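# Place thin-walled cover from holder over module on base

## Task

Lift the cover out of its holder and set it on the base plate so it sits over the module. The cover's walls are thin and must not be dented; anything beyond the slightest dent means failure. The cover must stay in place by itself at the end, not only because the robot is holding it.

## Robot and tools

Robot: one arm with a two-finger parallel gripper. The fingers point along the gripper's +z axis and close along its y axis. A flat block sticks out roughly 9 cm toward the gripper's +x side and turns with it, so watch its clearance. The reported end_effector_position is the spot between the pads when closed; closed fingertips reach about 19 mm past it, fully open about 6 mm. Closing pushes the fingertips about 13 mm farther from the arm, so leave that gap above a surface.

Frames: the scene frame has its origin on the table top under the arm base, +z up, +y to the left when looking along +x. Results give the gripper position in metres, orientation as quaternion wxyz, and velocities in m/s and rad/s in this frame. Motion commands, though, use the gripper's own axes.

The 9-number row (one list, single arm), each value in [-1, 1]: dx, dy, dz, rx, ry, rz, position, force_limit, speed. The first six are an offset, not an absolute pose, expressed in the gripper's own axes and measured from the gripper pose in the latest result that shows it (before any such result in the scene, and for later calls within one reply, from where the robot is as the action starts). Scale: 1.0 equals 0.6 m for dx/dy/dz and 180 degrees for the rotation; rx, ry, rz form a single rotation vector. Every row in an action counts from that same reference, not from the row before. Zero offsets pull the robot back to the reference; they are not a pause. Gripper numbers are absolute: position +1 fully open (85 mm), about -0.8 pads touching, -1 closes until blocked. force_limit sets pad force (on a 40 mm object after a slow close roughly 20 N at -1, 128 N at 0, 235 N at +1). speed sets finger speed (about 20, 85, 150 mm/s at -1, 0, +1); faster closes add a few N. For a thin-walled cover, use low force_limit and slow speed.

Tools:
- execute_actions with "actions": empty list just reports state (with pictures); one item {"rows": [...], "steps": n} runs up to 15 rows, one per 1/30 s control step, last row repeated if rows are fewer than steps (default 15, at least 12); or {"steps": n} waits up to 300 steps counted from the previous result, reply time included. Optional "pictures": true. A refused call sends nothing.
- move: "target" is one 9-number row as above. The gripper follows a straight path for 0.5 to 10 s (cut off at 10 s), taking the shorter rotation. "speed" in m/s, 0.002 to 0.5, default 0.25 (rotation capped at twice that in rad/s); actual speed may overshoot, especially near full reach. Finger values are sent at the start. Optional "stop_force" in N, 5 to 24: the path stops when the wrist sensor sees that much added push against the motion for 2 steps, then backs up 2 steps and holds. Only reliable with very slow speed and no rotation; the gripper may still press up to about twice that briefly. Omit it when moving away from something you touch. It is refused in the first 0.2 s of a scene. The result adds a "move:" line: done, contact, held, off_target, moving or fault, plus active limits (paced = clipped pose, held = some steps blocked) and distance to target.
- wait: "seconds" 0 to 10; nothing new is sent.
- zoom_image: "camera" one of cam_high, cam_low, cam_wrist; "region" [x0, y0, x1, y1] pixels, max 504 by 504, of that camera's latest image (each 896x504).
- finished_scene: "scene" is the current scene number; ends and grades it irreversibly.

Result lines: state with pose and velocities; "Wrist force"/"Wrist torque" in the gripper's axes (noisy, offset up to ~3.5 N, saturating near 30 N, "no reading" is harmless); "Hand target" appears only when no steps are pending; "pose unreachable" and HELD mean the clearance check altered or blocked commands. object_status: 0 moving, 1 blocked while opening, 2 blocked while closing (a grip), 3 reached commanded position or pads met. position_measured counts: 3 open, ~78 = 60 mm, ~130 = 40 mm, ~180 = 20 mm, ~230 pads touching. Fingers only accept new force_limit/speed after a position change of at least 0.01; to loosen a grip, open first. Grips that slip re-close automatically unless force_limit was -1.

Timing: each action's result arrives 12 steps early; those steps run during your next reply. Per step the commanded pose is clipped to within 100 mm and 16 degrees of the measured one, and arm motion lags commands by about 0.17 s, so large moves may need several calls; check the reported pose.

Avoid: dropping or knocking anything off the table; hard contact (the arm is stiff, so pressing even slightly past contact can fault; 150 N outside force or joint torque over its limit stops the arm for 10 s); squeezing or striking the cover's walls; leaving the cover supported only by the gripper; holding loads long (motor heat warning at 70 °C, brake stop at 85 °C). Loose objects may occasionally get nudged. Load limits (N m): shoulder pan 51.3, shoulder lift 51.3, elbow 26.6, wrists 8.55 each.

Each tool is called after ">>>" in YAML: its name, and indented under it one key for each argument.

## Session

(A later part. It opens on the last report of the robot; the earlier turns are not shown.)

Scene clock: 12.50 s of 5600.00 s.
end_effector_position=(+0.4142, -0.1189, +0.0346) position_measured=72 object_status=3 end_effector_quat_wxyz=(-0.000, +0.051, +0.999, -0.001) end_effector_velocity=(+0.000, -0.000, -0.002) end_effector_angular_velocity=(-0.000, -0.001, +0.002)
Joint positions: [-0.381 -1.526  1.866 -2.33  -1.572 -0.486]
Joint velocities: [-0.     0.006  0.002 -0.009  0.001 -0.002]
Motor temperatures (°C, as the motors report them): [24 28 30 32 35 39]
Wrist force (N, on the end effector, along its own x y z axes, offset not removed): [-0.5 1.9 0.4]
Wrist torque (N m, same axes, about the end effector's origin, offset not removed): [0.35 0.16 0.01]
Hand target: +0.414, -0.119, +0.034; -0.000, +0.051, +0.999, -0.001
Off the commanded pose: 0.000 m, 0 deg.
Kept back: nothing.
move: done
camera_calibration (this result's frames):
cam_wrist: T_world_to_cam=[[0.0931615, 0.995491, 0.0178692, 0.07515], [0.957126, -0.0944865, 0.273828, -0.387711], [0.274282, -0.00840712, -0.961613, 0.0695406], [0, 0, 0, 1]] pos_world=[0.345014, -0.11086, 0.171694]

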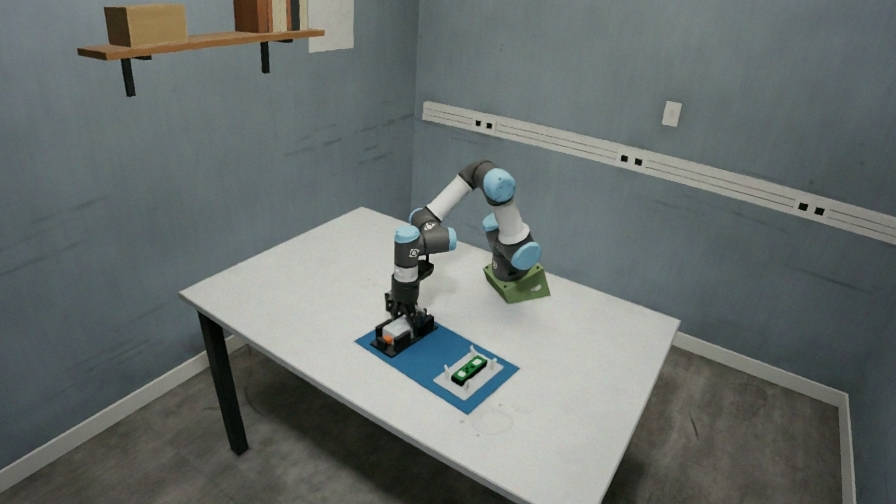

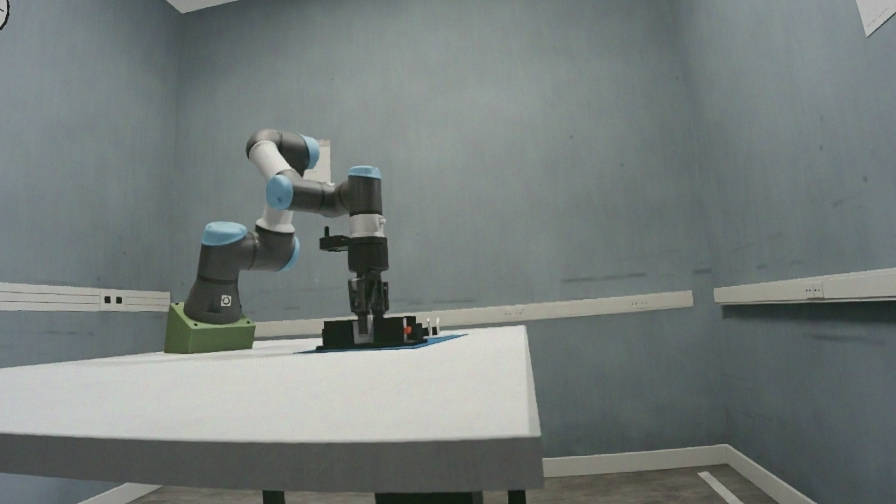

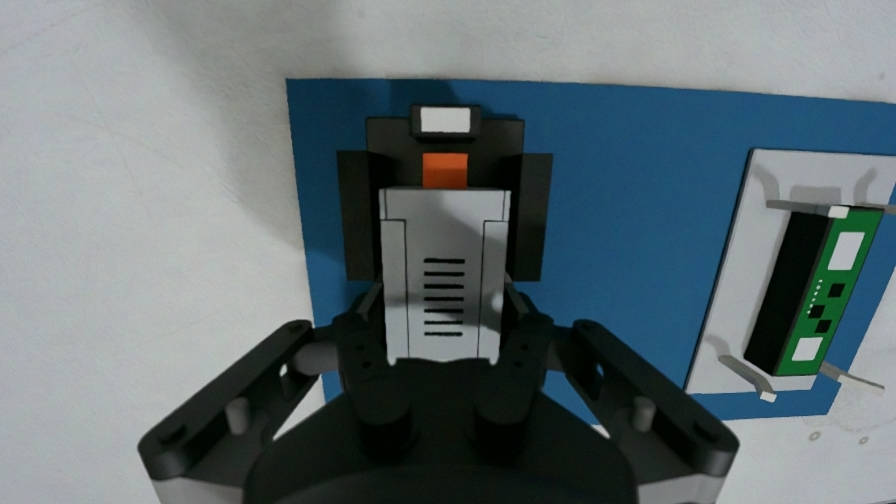

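>>> move:
  target: [0,0,0,0,0,0,-1,-0.9,-1]

>>> move:
  target: [0,0,-0.006,0,0,0,-1,-0.9,-1]
  speed: 0.006

Scene clock: 13.83 s of 5600.00 s.
end_effector_position=(+0.4142, -0.1189, +0.0346) position_measured=103 object_status=2 end_effector_quat_wxyz=(-0.000, +0.051, +0.999, -0.001) end_effector_velocity=(-0.000, -0.000, +0.000) end_effector_angular_velocity=(-0.001, +0.000, -0.000)
Joint positions: [-0.381 -1.526  1.866 -2.33  -1.572 -0.486]
Joint velocities: [ 0.    -0.    -0.    -0.    -0.001  0.   ]
Motor temperatures (°C, as the motors report them): [24 28 30 32 35 39]
Wrist force (N, on the end effector, along its own x y z axes, offset not removed): [0.0 2.0 -6.1]
Wrist torque (N m, same axes, about the end effector's origin, offset not removed): [-0.02 0.34 0.45]
Hand target: +0.414, -0.119, +0.035; -0.000, +0.051, +0.999, -0.001
Off the commanded pose: 0.000 m, 0 deg.
Kept back: nothing.
move: done
camera_calibration (this result's frames):
cam_wrist: T_world_to_cam=[[0.0932171, 0.995485, 0.0178878, 0.0751312], [0.957094, -0.0945442, 0.27392, -0.387737], [0.274375, -0.00841371, -0.961586, 0.0695135], [0, 0, 0, 1]] pos_world=[0.345024, -0.110865, 0.171708]

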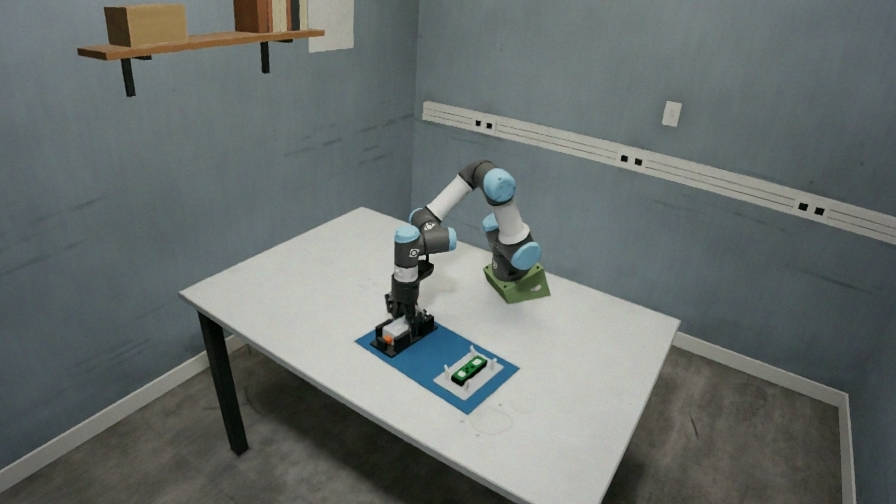

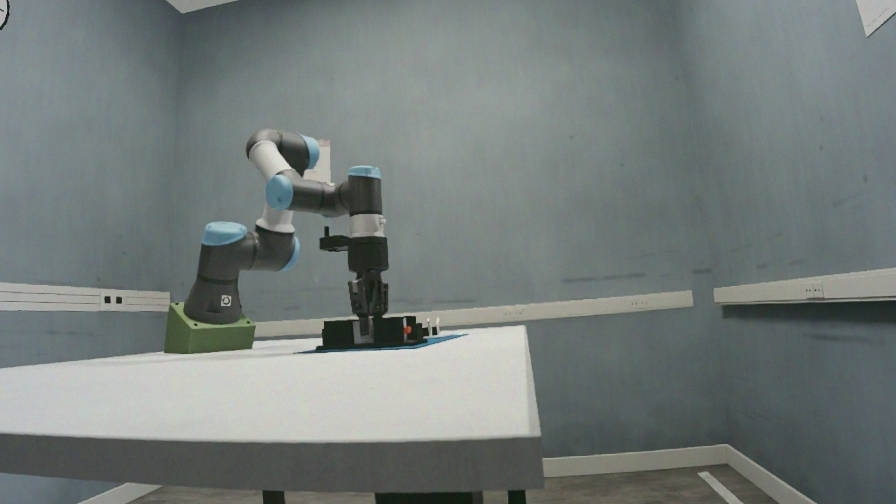

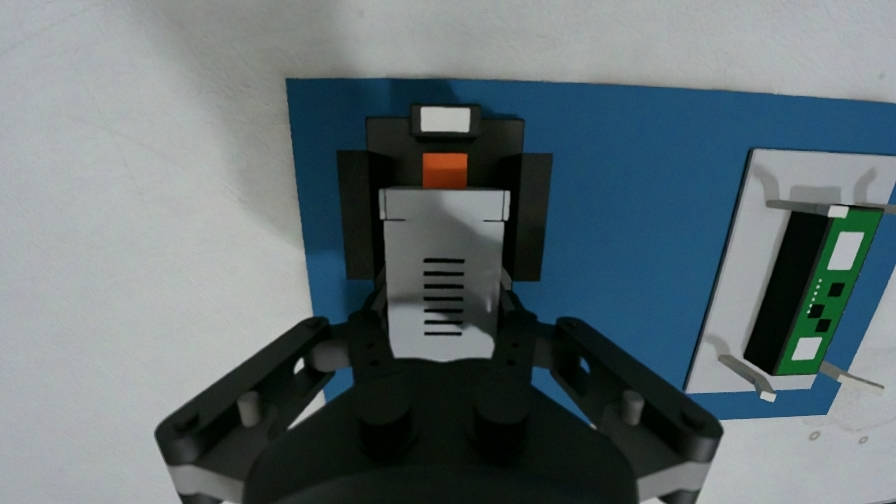

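Scene clock: 14.67 s of 5600.00 s.
end_effector_position=(+0.4142, -0.1189, +0.0381) position_measured=103 object_status=2 end_effector_quat_wxyz=(-0.000, +0.051, +0.999, -0.001) end_effector_velocity=(+0.000, -0.000, +0.001) end_effector_angular_velocity=(-0.000, -0.001, -0.000)
Joint positions: [-0.381 -1.536  1.861 -2.314 -1.572 -0.486]
Joint velocities: [ 0.    -0.004 -0.002  0.005  0.     0.   ]
Motor temperatures (°C, as the motors report them): [24 28 30 32 35 39]
Wrist force (N, on the end effector, along its own x y z axes, offset not removed): [0.3 3.9 9.2]
Wrist torque (N m, same axes, about the end effector's origin, offset not removed): [0.70 -0.04 0.43]
Hand target: +0.414, -0.119, +0.038; -0.000, +0.051, +0.999, -0.001
Off the commanded pose: 0.000 m, 0 deg.
Kept back: nothing.
move: done
camera_calibration (this result's frames):
cam_wrist: T_world_to_cam=[[0.0932175, 0.995485, 0.017897, 0.0750613], [0.957099, -0.0945472, 0.273903, -0.38868], [0.274359, -0.00840339, -0.961591, 0.0728659], [0, 0, 0, 1]] pos_world=[0.345017, -0.110859, 0.175185]

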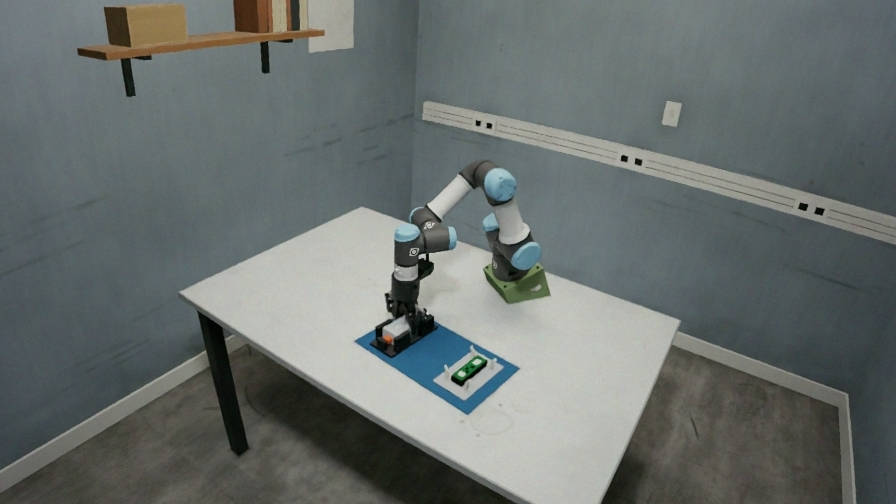

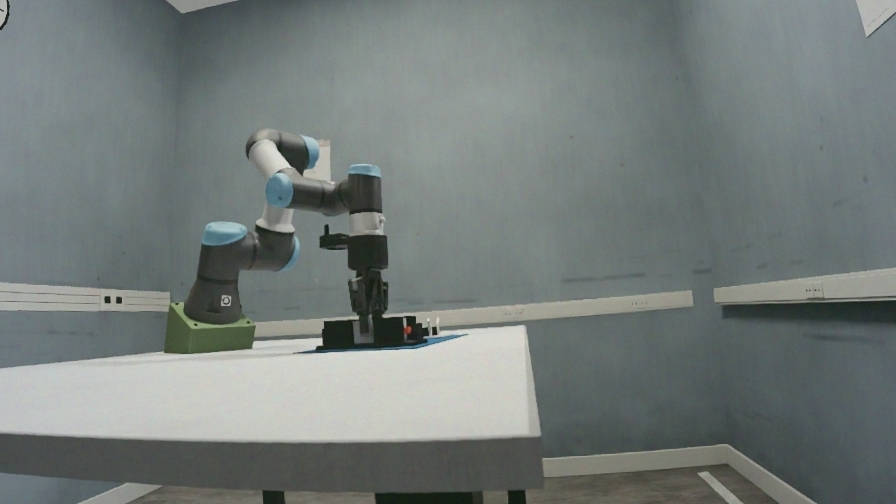

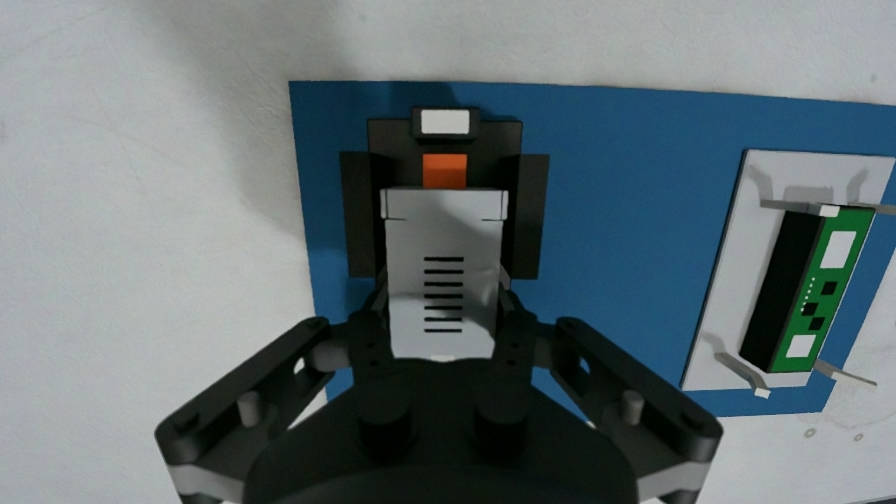

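Slipped again; correct the alignment and grip a bit harder.

>>> move:
  target: [0,0.0004,0,0,0,0.0024,-0.98,-0.82,-1]

>>> move:
  target: [0,0,-0.006,0,0,0,-0.98,-0.82,-1]
  speed: 0.006

Scene clock: 15.70 s of 5600.00 s.
end_effector_position=(+0.4143, -0.1187, +0.0381) position_measured=106 object_status=2 end_effector_quat_wxyz=(-0.000, +0.055, +0.999, -0.001) end_effector_velocity=(-0.001, +0.000, -0.001) end_effector_angular_velocity=(+0.001, +0.002, -0.000)
Joint positions: [-0.38  -1.536  1.861 -2.315 -1.572 -0.478]
Joint velocities: [ 0.     0.002  0.001 -0.    -0.     0.001]
Motor temperatures (°C, as the motors report them): [24 28 30 32 35 39]
Wrist force (N, on the end effector, along its own x y z axes, offset not removed): [1.7 -0.4 -0.8]
Wrist torque (N m, same axes, about the end effector's origin, offset not removed): [0.06 -0.02 -0.29]
Hand target: +0.414, -0.119, +0.038; -0.000, +0.055, +0.998, -0.001
Off the commanded pose: 0.000 m, 0 deg.
Kept back: nothing.
move: done
camera_calibration (this result's frames):
cam_wrist: T_world_to_cam=[[0.100509, 0.994777, 0.0177969, 0.0717523], [0.956341, -0.101529, 0.274051, -0.389245], [0.274426, -0.0105247, -0.961551, 0.0726227], [0, 0, 0, 1]] pos_world=[0.34511, -0.110133, 0.175226]

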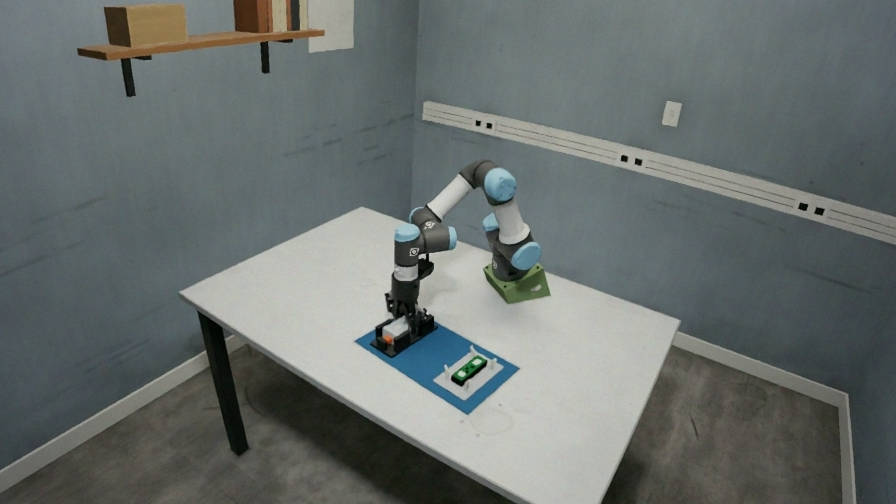

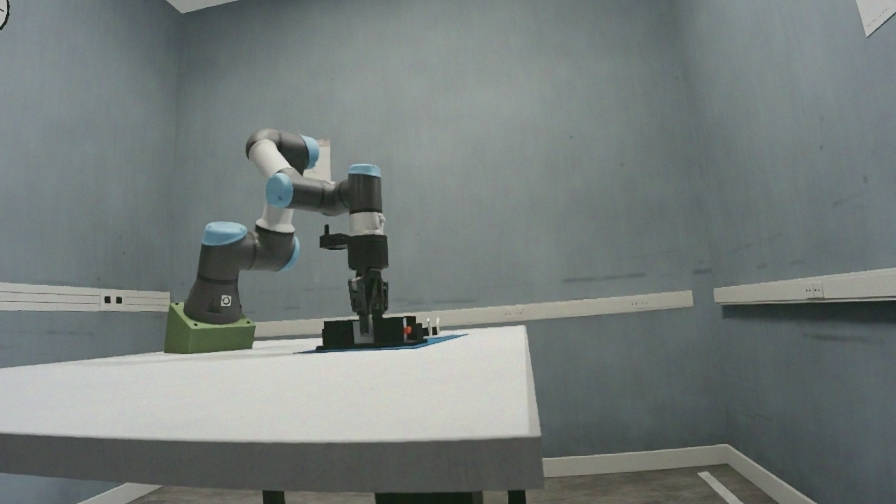

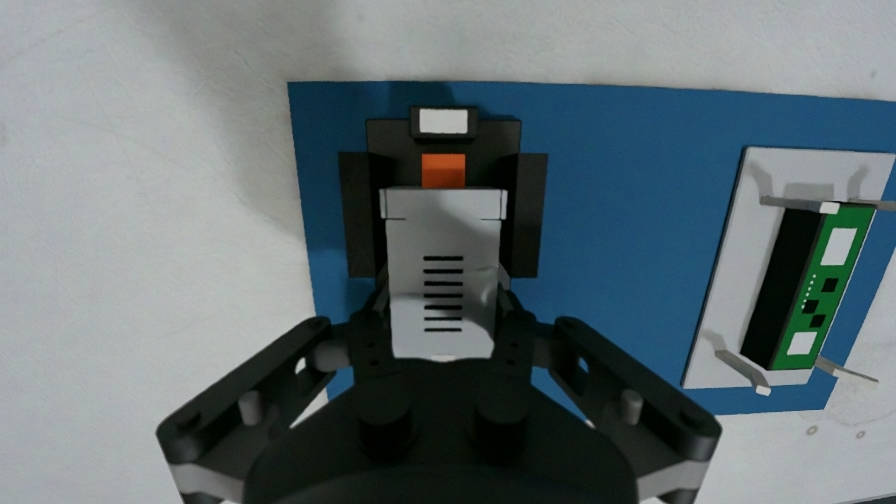

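Scene clock: 16.53 s of 5600.00 s.
end_effector_position=(+0.4142, -0.1187, +0.0416) position_measured=106 object_status=2 end_effector_quat_wxyz=(-0.000, +0.055, +0.999, -0.001) end_effector_velocity=(+0.000, -0.000, +0.002) end_effector_angular_velocity=(-0.001, -0.001, -0.001)
Joint positions: [-0.38  -1.546  1.856 -2.299 -1.572 -0.478]
Joint velocities: [-0.    -0.004 -0.002  0.005 -0.001  0.001]
Motor temperatures (°C, as the motors report them): [24 28 30 32 35 39]
Wrist force (N, on the end effector, along its own x y z axes, offset not removed): [-2.1 0.1 12.0]
Wrist torque (N m, same axes, about the end effector's origin, offset not removed): [0.55 0.27 -0.03]
Hand target: +0.414, -0.119, +0.042; -0.000, +0.055, +0.999, -0.001
Off the commanded pose: 0.000 m, 0 deg.
Kept back: nothing.
move: done
camera_calibration (this result's frames):
cam_wrist: T_world_to_cam=[[0.100582, 0.99477, 0.0177848, 0.0716558], [0.956343, -0.101596, 0.274019, -0.39019], [0.274392, -0.0105529, -0.96156, 0.0759783], [0, 0, 0, 1]] pos_world=[0.345101, -0.110121, 0.178703]

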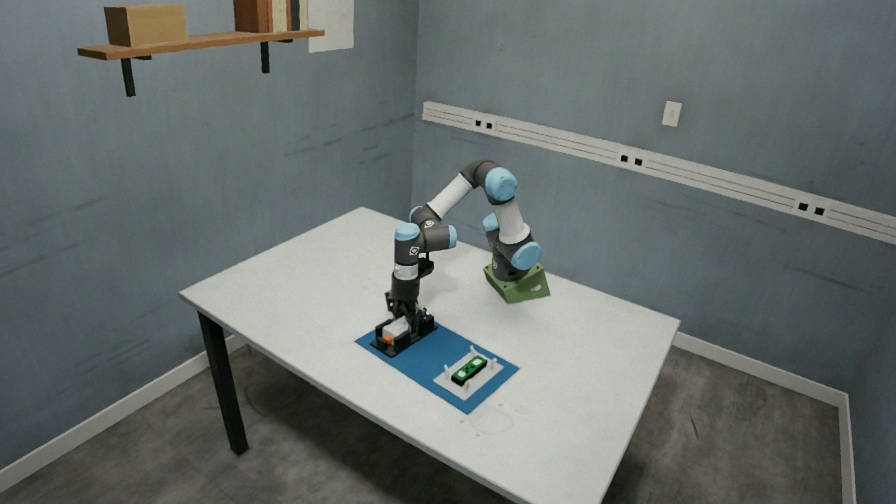

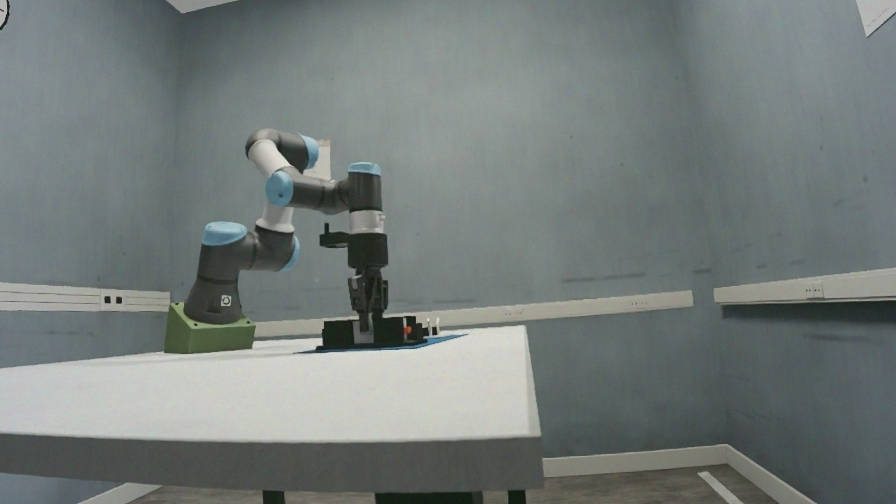

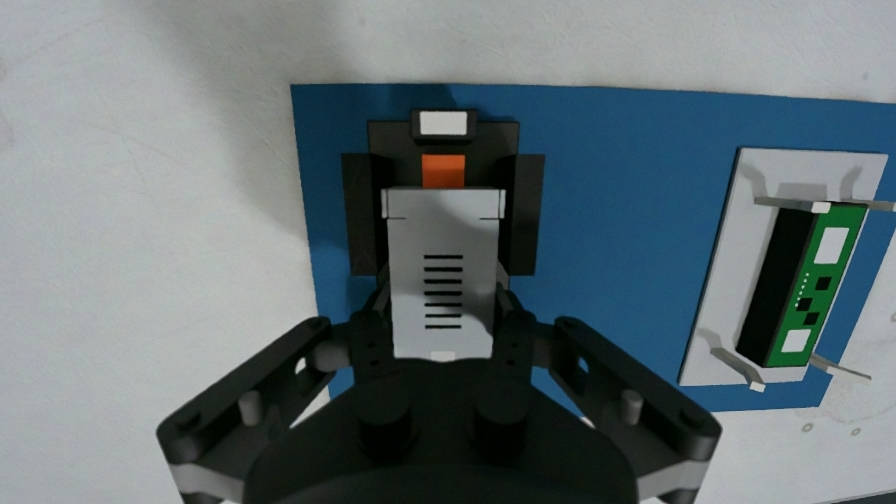

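>>> move:
  target: [0,0,0,0,0,0,0.35,-1,0]

>>> move:
  target: [0,0,0.012,0,0,0,0.35,-1,0]

>>> zoom_image:
  camera: "cam_wrist"
  region: [320, 90, 570, 370]

>>> move:
  target: [0,0,0,0,0,0,-1,-0.74,-1]

>>> move:
  target: [0,0,-0.006,0,0,0,-1,-0.74,-1]
  speed: 0.006

Scene clock: 17.67 s of 5600.00 s.
end_effector_position=(+0.4143, -0.1187, +0.0416) position_measured=85 object_status=3 end_effector_quat_wxyz=(-0.000, +0.055, +0.999, -0.001) end_effector_velocity=(+0.000, -0.000, +0.000) end_effector_angular_velocity=(-0.001, -0.001, -0.000)
Joint positions: [-0.38  -1.547  1.856 -2.299 -1.572 -0.478]
Joint velocities: [ 0.    -0.001  0.    -0.    -0.     0.001]
Motor temperatures (°C, as the motors report them): [24 28 30 32 35 39]
Wrist force (N, on the end effector, along its own x y z axes, offset not removed): [1.7 1.1 -1.4]
Wrist torque (N m, same axes, about the end effector's origin, offset not removed): [0.24 -0.29 0.11]
Hand target: +0.414, -0.119, +0.042; -0.000, +0.055, +0.999, -0.001
Off the commanded pose: 0.000 m, 0 deg.
Kept back: nothing.
move: done
camera_calibration (this result's frames):
cam_wrist: T_world_to_cam=[[0.100501, 0.994779, 0.0177557, 0.0716965], [0.956337, -0.101509, 0.274072, -0.390196], [0.274443, -0.010564, -0.961545, 0.0759768], [0, 0, 0, 1]] pos_world=[0.345102, -0.110128, 0.178724]

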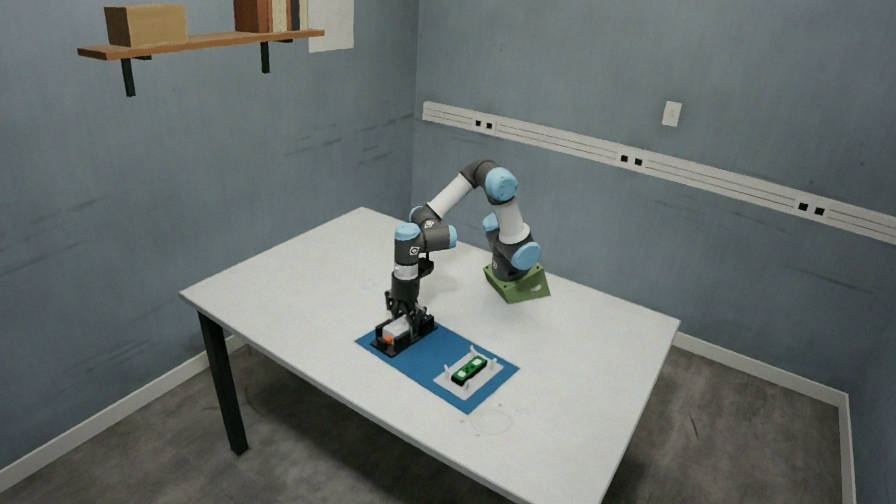

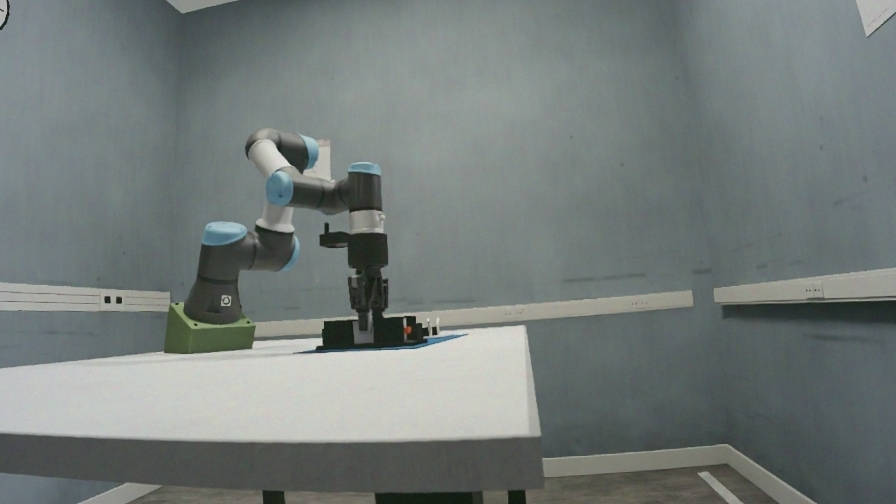

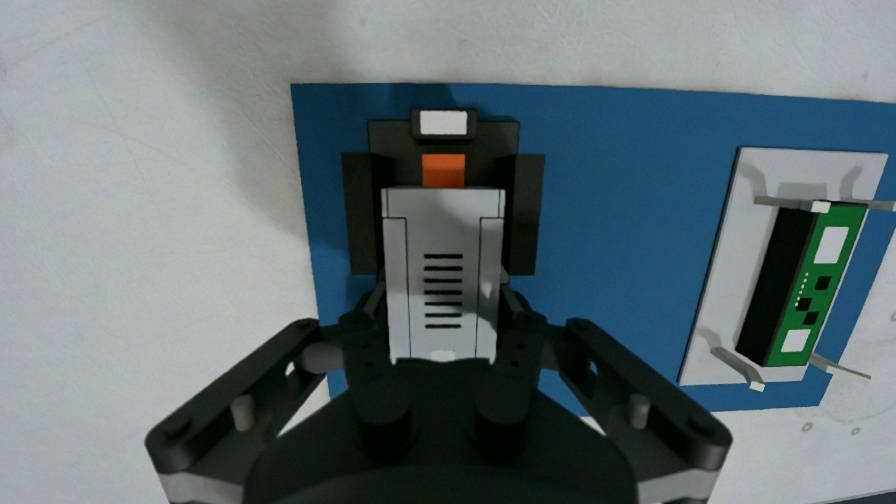

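Scene clock: 18.37 s of 5600.00 s.
end_effector_position=(+0.4143, -0.1187, +0.0347) position_measured=85 object_status=3 end_effector_quat_wxyz=(-0.000, +0.055, +0.999, -0.001) end_effector_velocity=(+0.000, -0.000, -0.002) end_effector_angular_velocity=(-0.001, -0.002, -0.001)
Joint positions: [-0.38  -1.526  1.867 -2.33  -1.572 -0.478]
Joint velocities: [-0.     0.005  0.003 -0.01  -0.     0.001]
Motor temperatures (°C, as the motors report them): [24 28 30 32 35 39]
Wrist force (N, on the end effector, along its own x y z axes, offset not removed): [0.5 0.9 1.4]
Wrist torque (N m, same axes, about the end effector's origin, offset not removed): [0.21 0.01 0.06]
Hand target: +0.414, -0.119, +0.034; -0.000, +0.055, +0.999, -0.001
Off the commanded pose: 0.000 m, 0 deg.
Kept back: nothing.
move: done
camera_calibration (this result's frames):
cam_wrist: T_world_to_cam=[[0.100502, 0.994778, 0.017779, 0.0718182], [0.956348, -0.101517, 0.274029, -0.38828], [0.274403, -0.0105375, -0.961557, 0.0692707], [0, 0, 0, 1]] pos_world=[0.345105, -0.11013, 0.171731]

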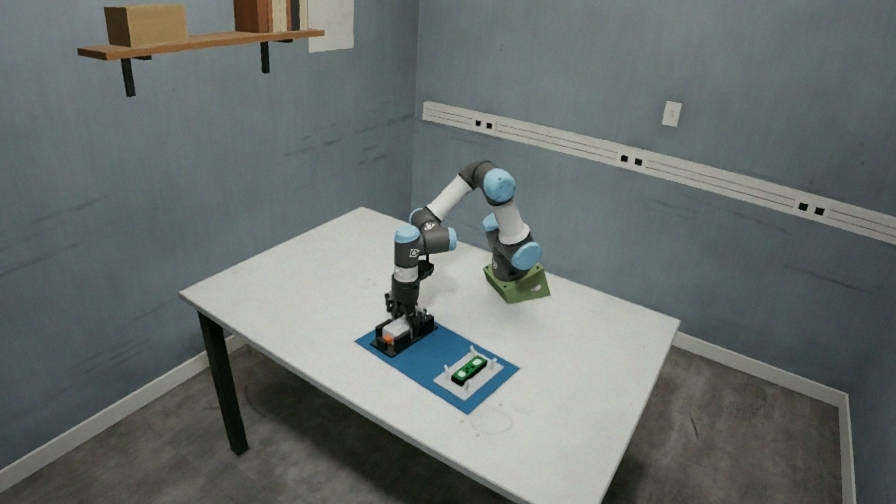

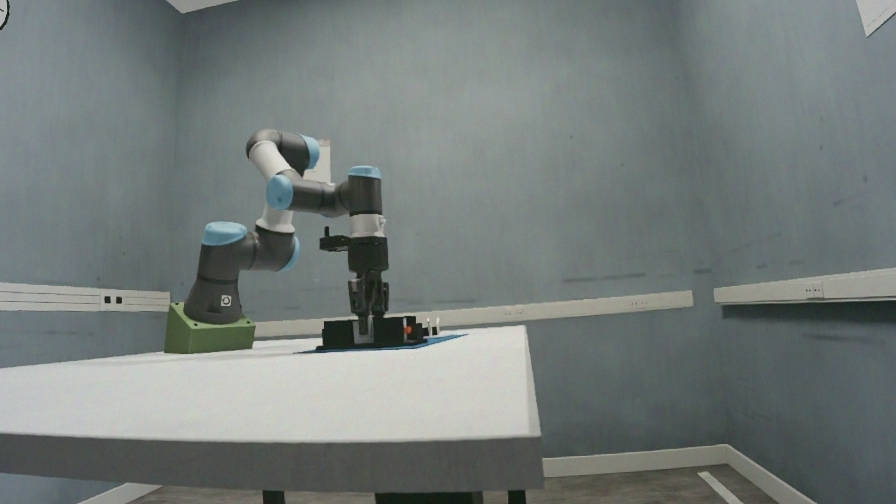

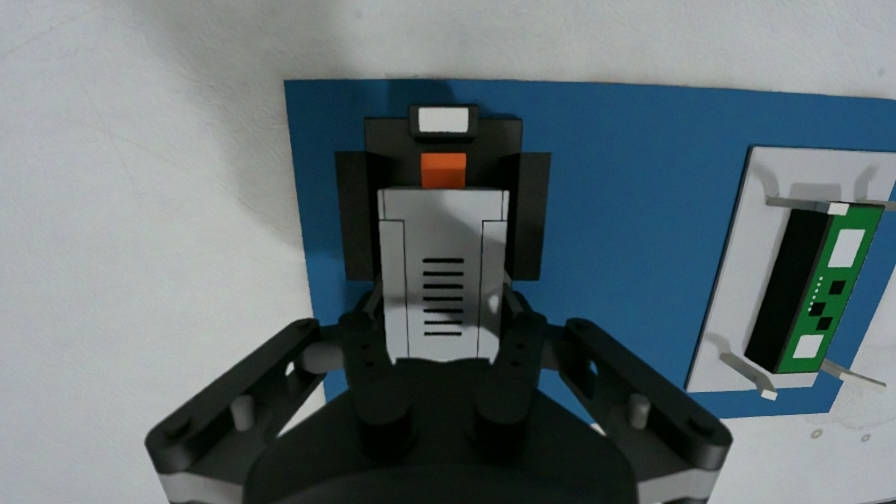

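Region (320, 90, 570, 370) of cam_wrist's 896x504 image, scaled by 1.800, with more detail than that image has; it fills the left 450 columns of this view, and the rest is white.

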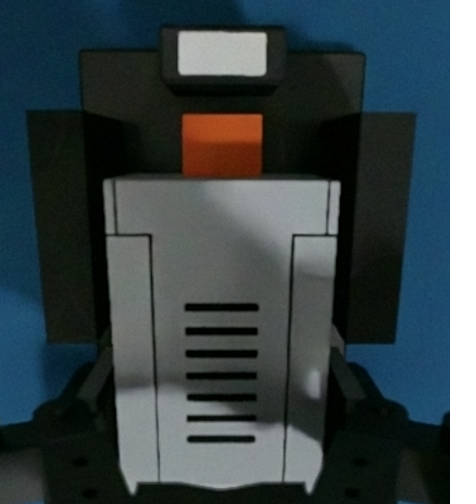

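Scene clock: 19.13 s of 5600.00 s.
end_effector_position=(+0.4143, -0.1187, +0.0347) position_measured=108 object_status=2 end_effector_quat_wxyz=(-0.000, +0.055, +0.999, -0.001) end_effector_velocity=(-0.000, +0.000, -0.000) end_effector_angular_velocity=(+0.001, +0.001, +0.000)
Joint positions: [-0.38  -1.526  1.867 -2.33  -1.572 -0.478]
Joint velocities: [0.    0.    0.001 0.    0.001 0.   ]
Motor temperatures (°C, as the motors report them): [24 28 30 32 35 39]
Wrist force (N, on the end effector, along its own x y z axes, offset not removed): [3.0 0.4 -10.6]
Wrist torque (N m, same axes, about the end effector's origin, offset not removed): [0.02 -0.24 -0.08]
Hand target: +0.414, -0.119, +0.035; -0.000, +0.055, +0.999, -0.001
Off the commanded pose: 0.000 m, 0 deg.
Kept back: nothing.
move: done
camera_calibration (this result's frames):
cam_wrist: T_world_to_cam=[[0.1005, 0.994779, 0.0177285, 0.071834], [0.956324, -0.1015, 0.274121, -0.388305], [0.27449, -0.010595, -0.961532, 0.0692518], [0, 0, 0, 1]] pos_world=[0.345117, -0.110138, 0.171757]

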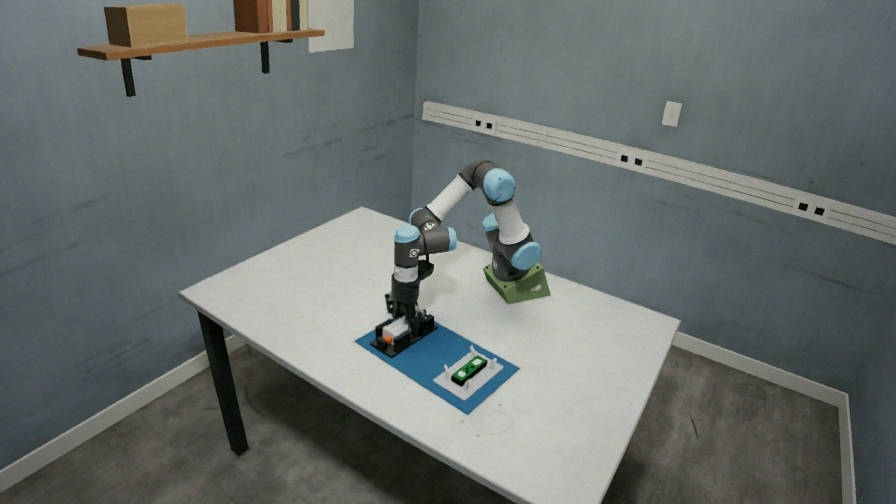

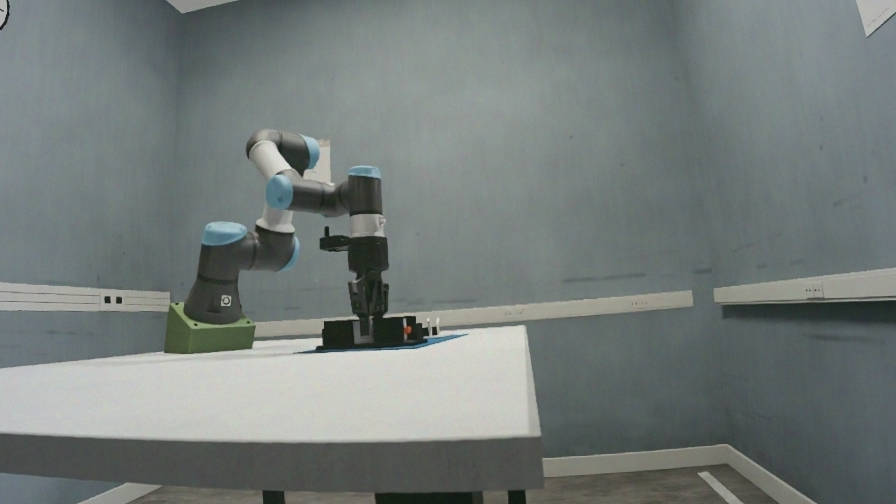

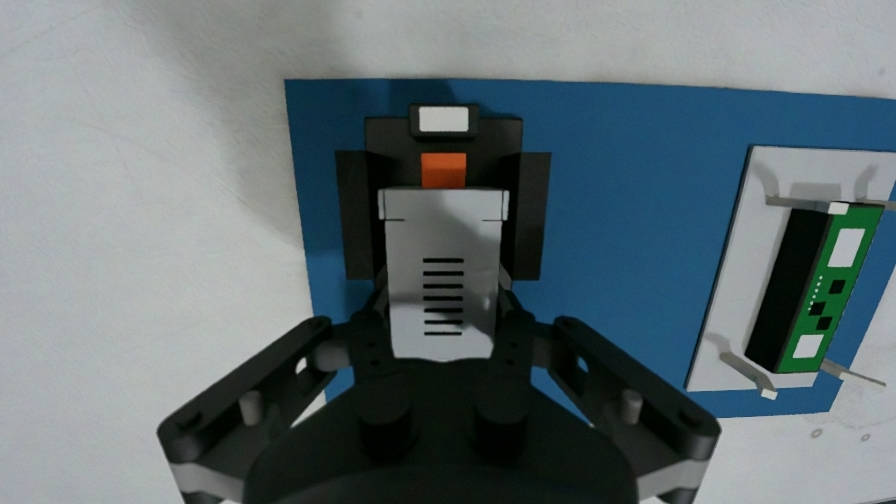

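Scene clock: 19.97 s of 5600.00 s.
end_effector_position=(+0.4143, -0.1187, +0.0382) position_measured=108 object_status=2 end_effector_quat_wxyz=(-0.000, +0.055, +0.999, -0.001) end_effector_velocity=(-0.000, -0.000, +0.001) end_effector_angular_velocity=(-0.000, -0.000, +0.001)
Joint positions: [-0.38  -1.536  1.861 -2.315 -1.572 -0.478]
Joint velocities: [-0.    -0.004 -0.002  0.006 -0.    -0.001]
Motor temperatures (°C, as the motors report them): [24 28 30 32 35 39]
Wrist force (N, on the end effector, along its own x y z axes, offset not removed): [-0.7 0.1 13.4]
Wrist torque (N m, same axes, about the end effector's origin, offset not removed): [0.56 0.22 0.03]
Hand target: +0.414, -0.119, +0.038; -0.000, +0.055, +0.999, -0.001
Off the commanded pose: 0.000 m, 0 deg.
Kept back: nothing.
move: done
camera_calibration (this result's frames):
cam_wrist: T_world_to_cam=[[0.1005, 0.994779, 0.0177293, 0.0717686], [0.956324, -0.101501, 0.27412, -0.389253], [0.274488, -0.0105941, -0.961532, 0.0725995], [0, 0, 0, 1]] pos_world=[0.345111, -0.110134, 0.175236]

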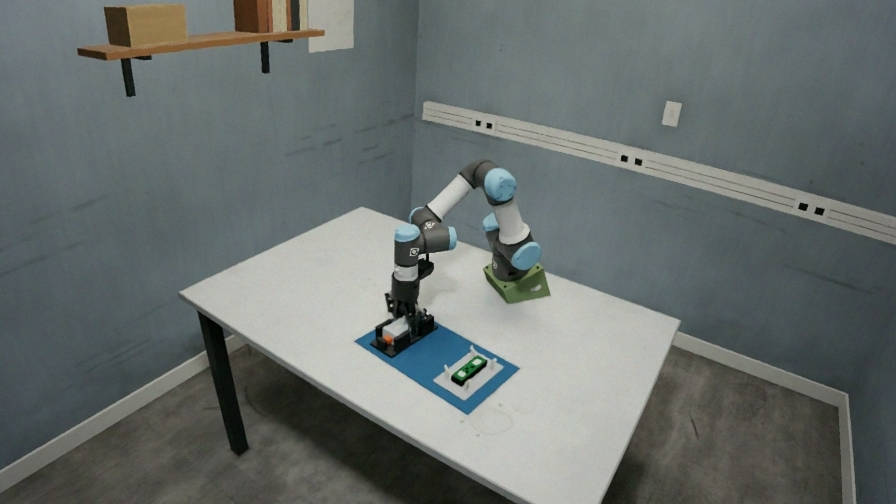

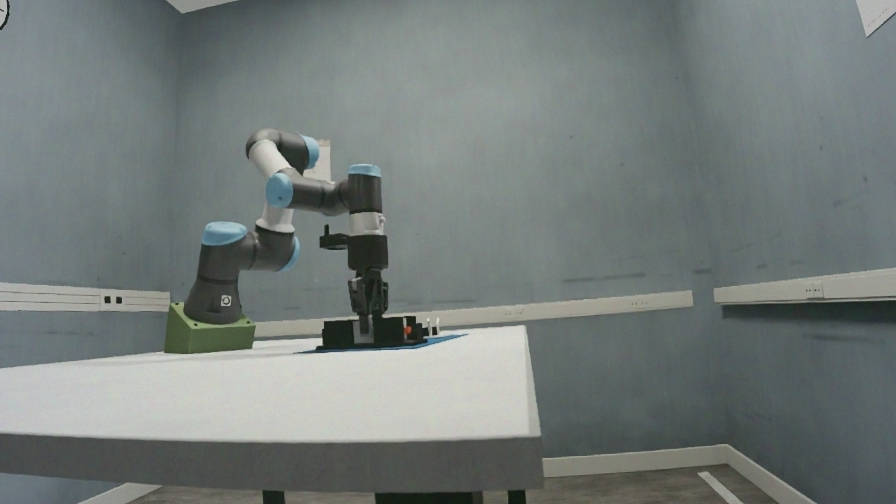

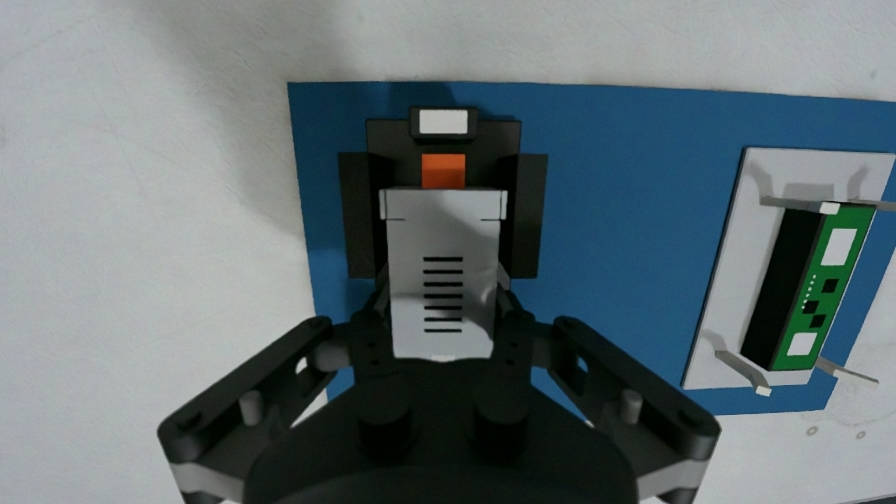

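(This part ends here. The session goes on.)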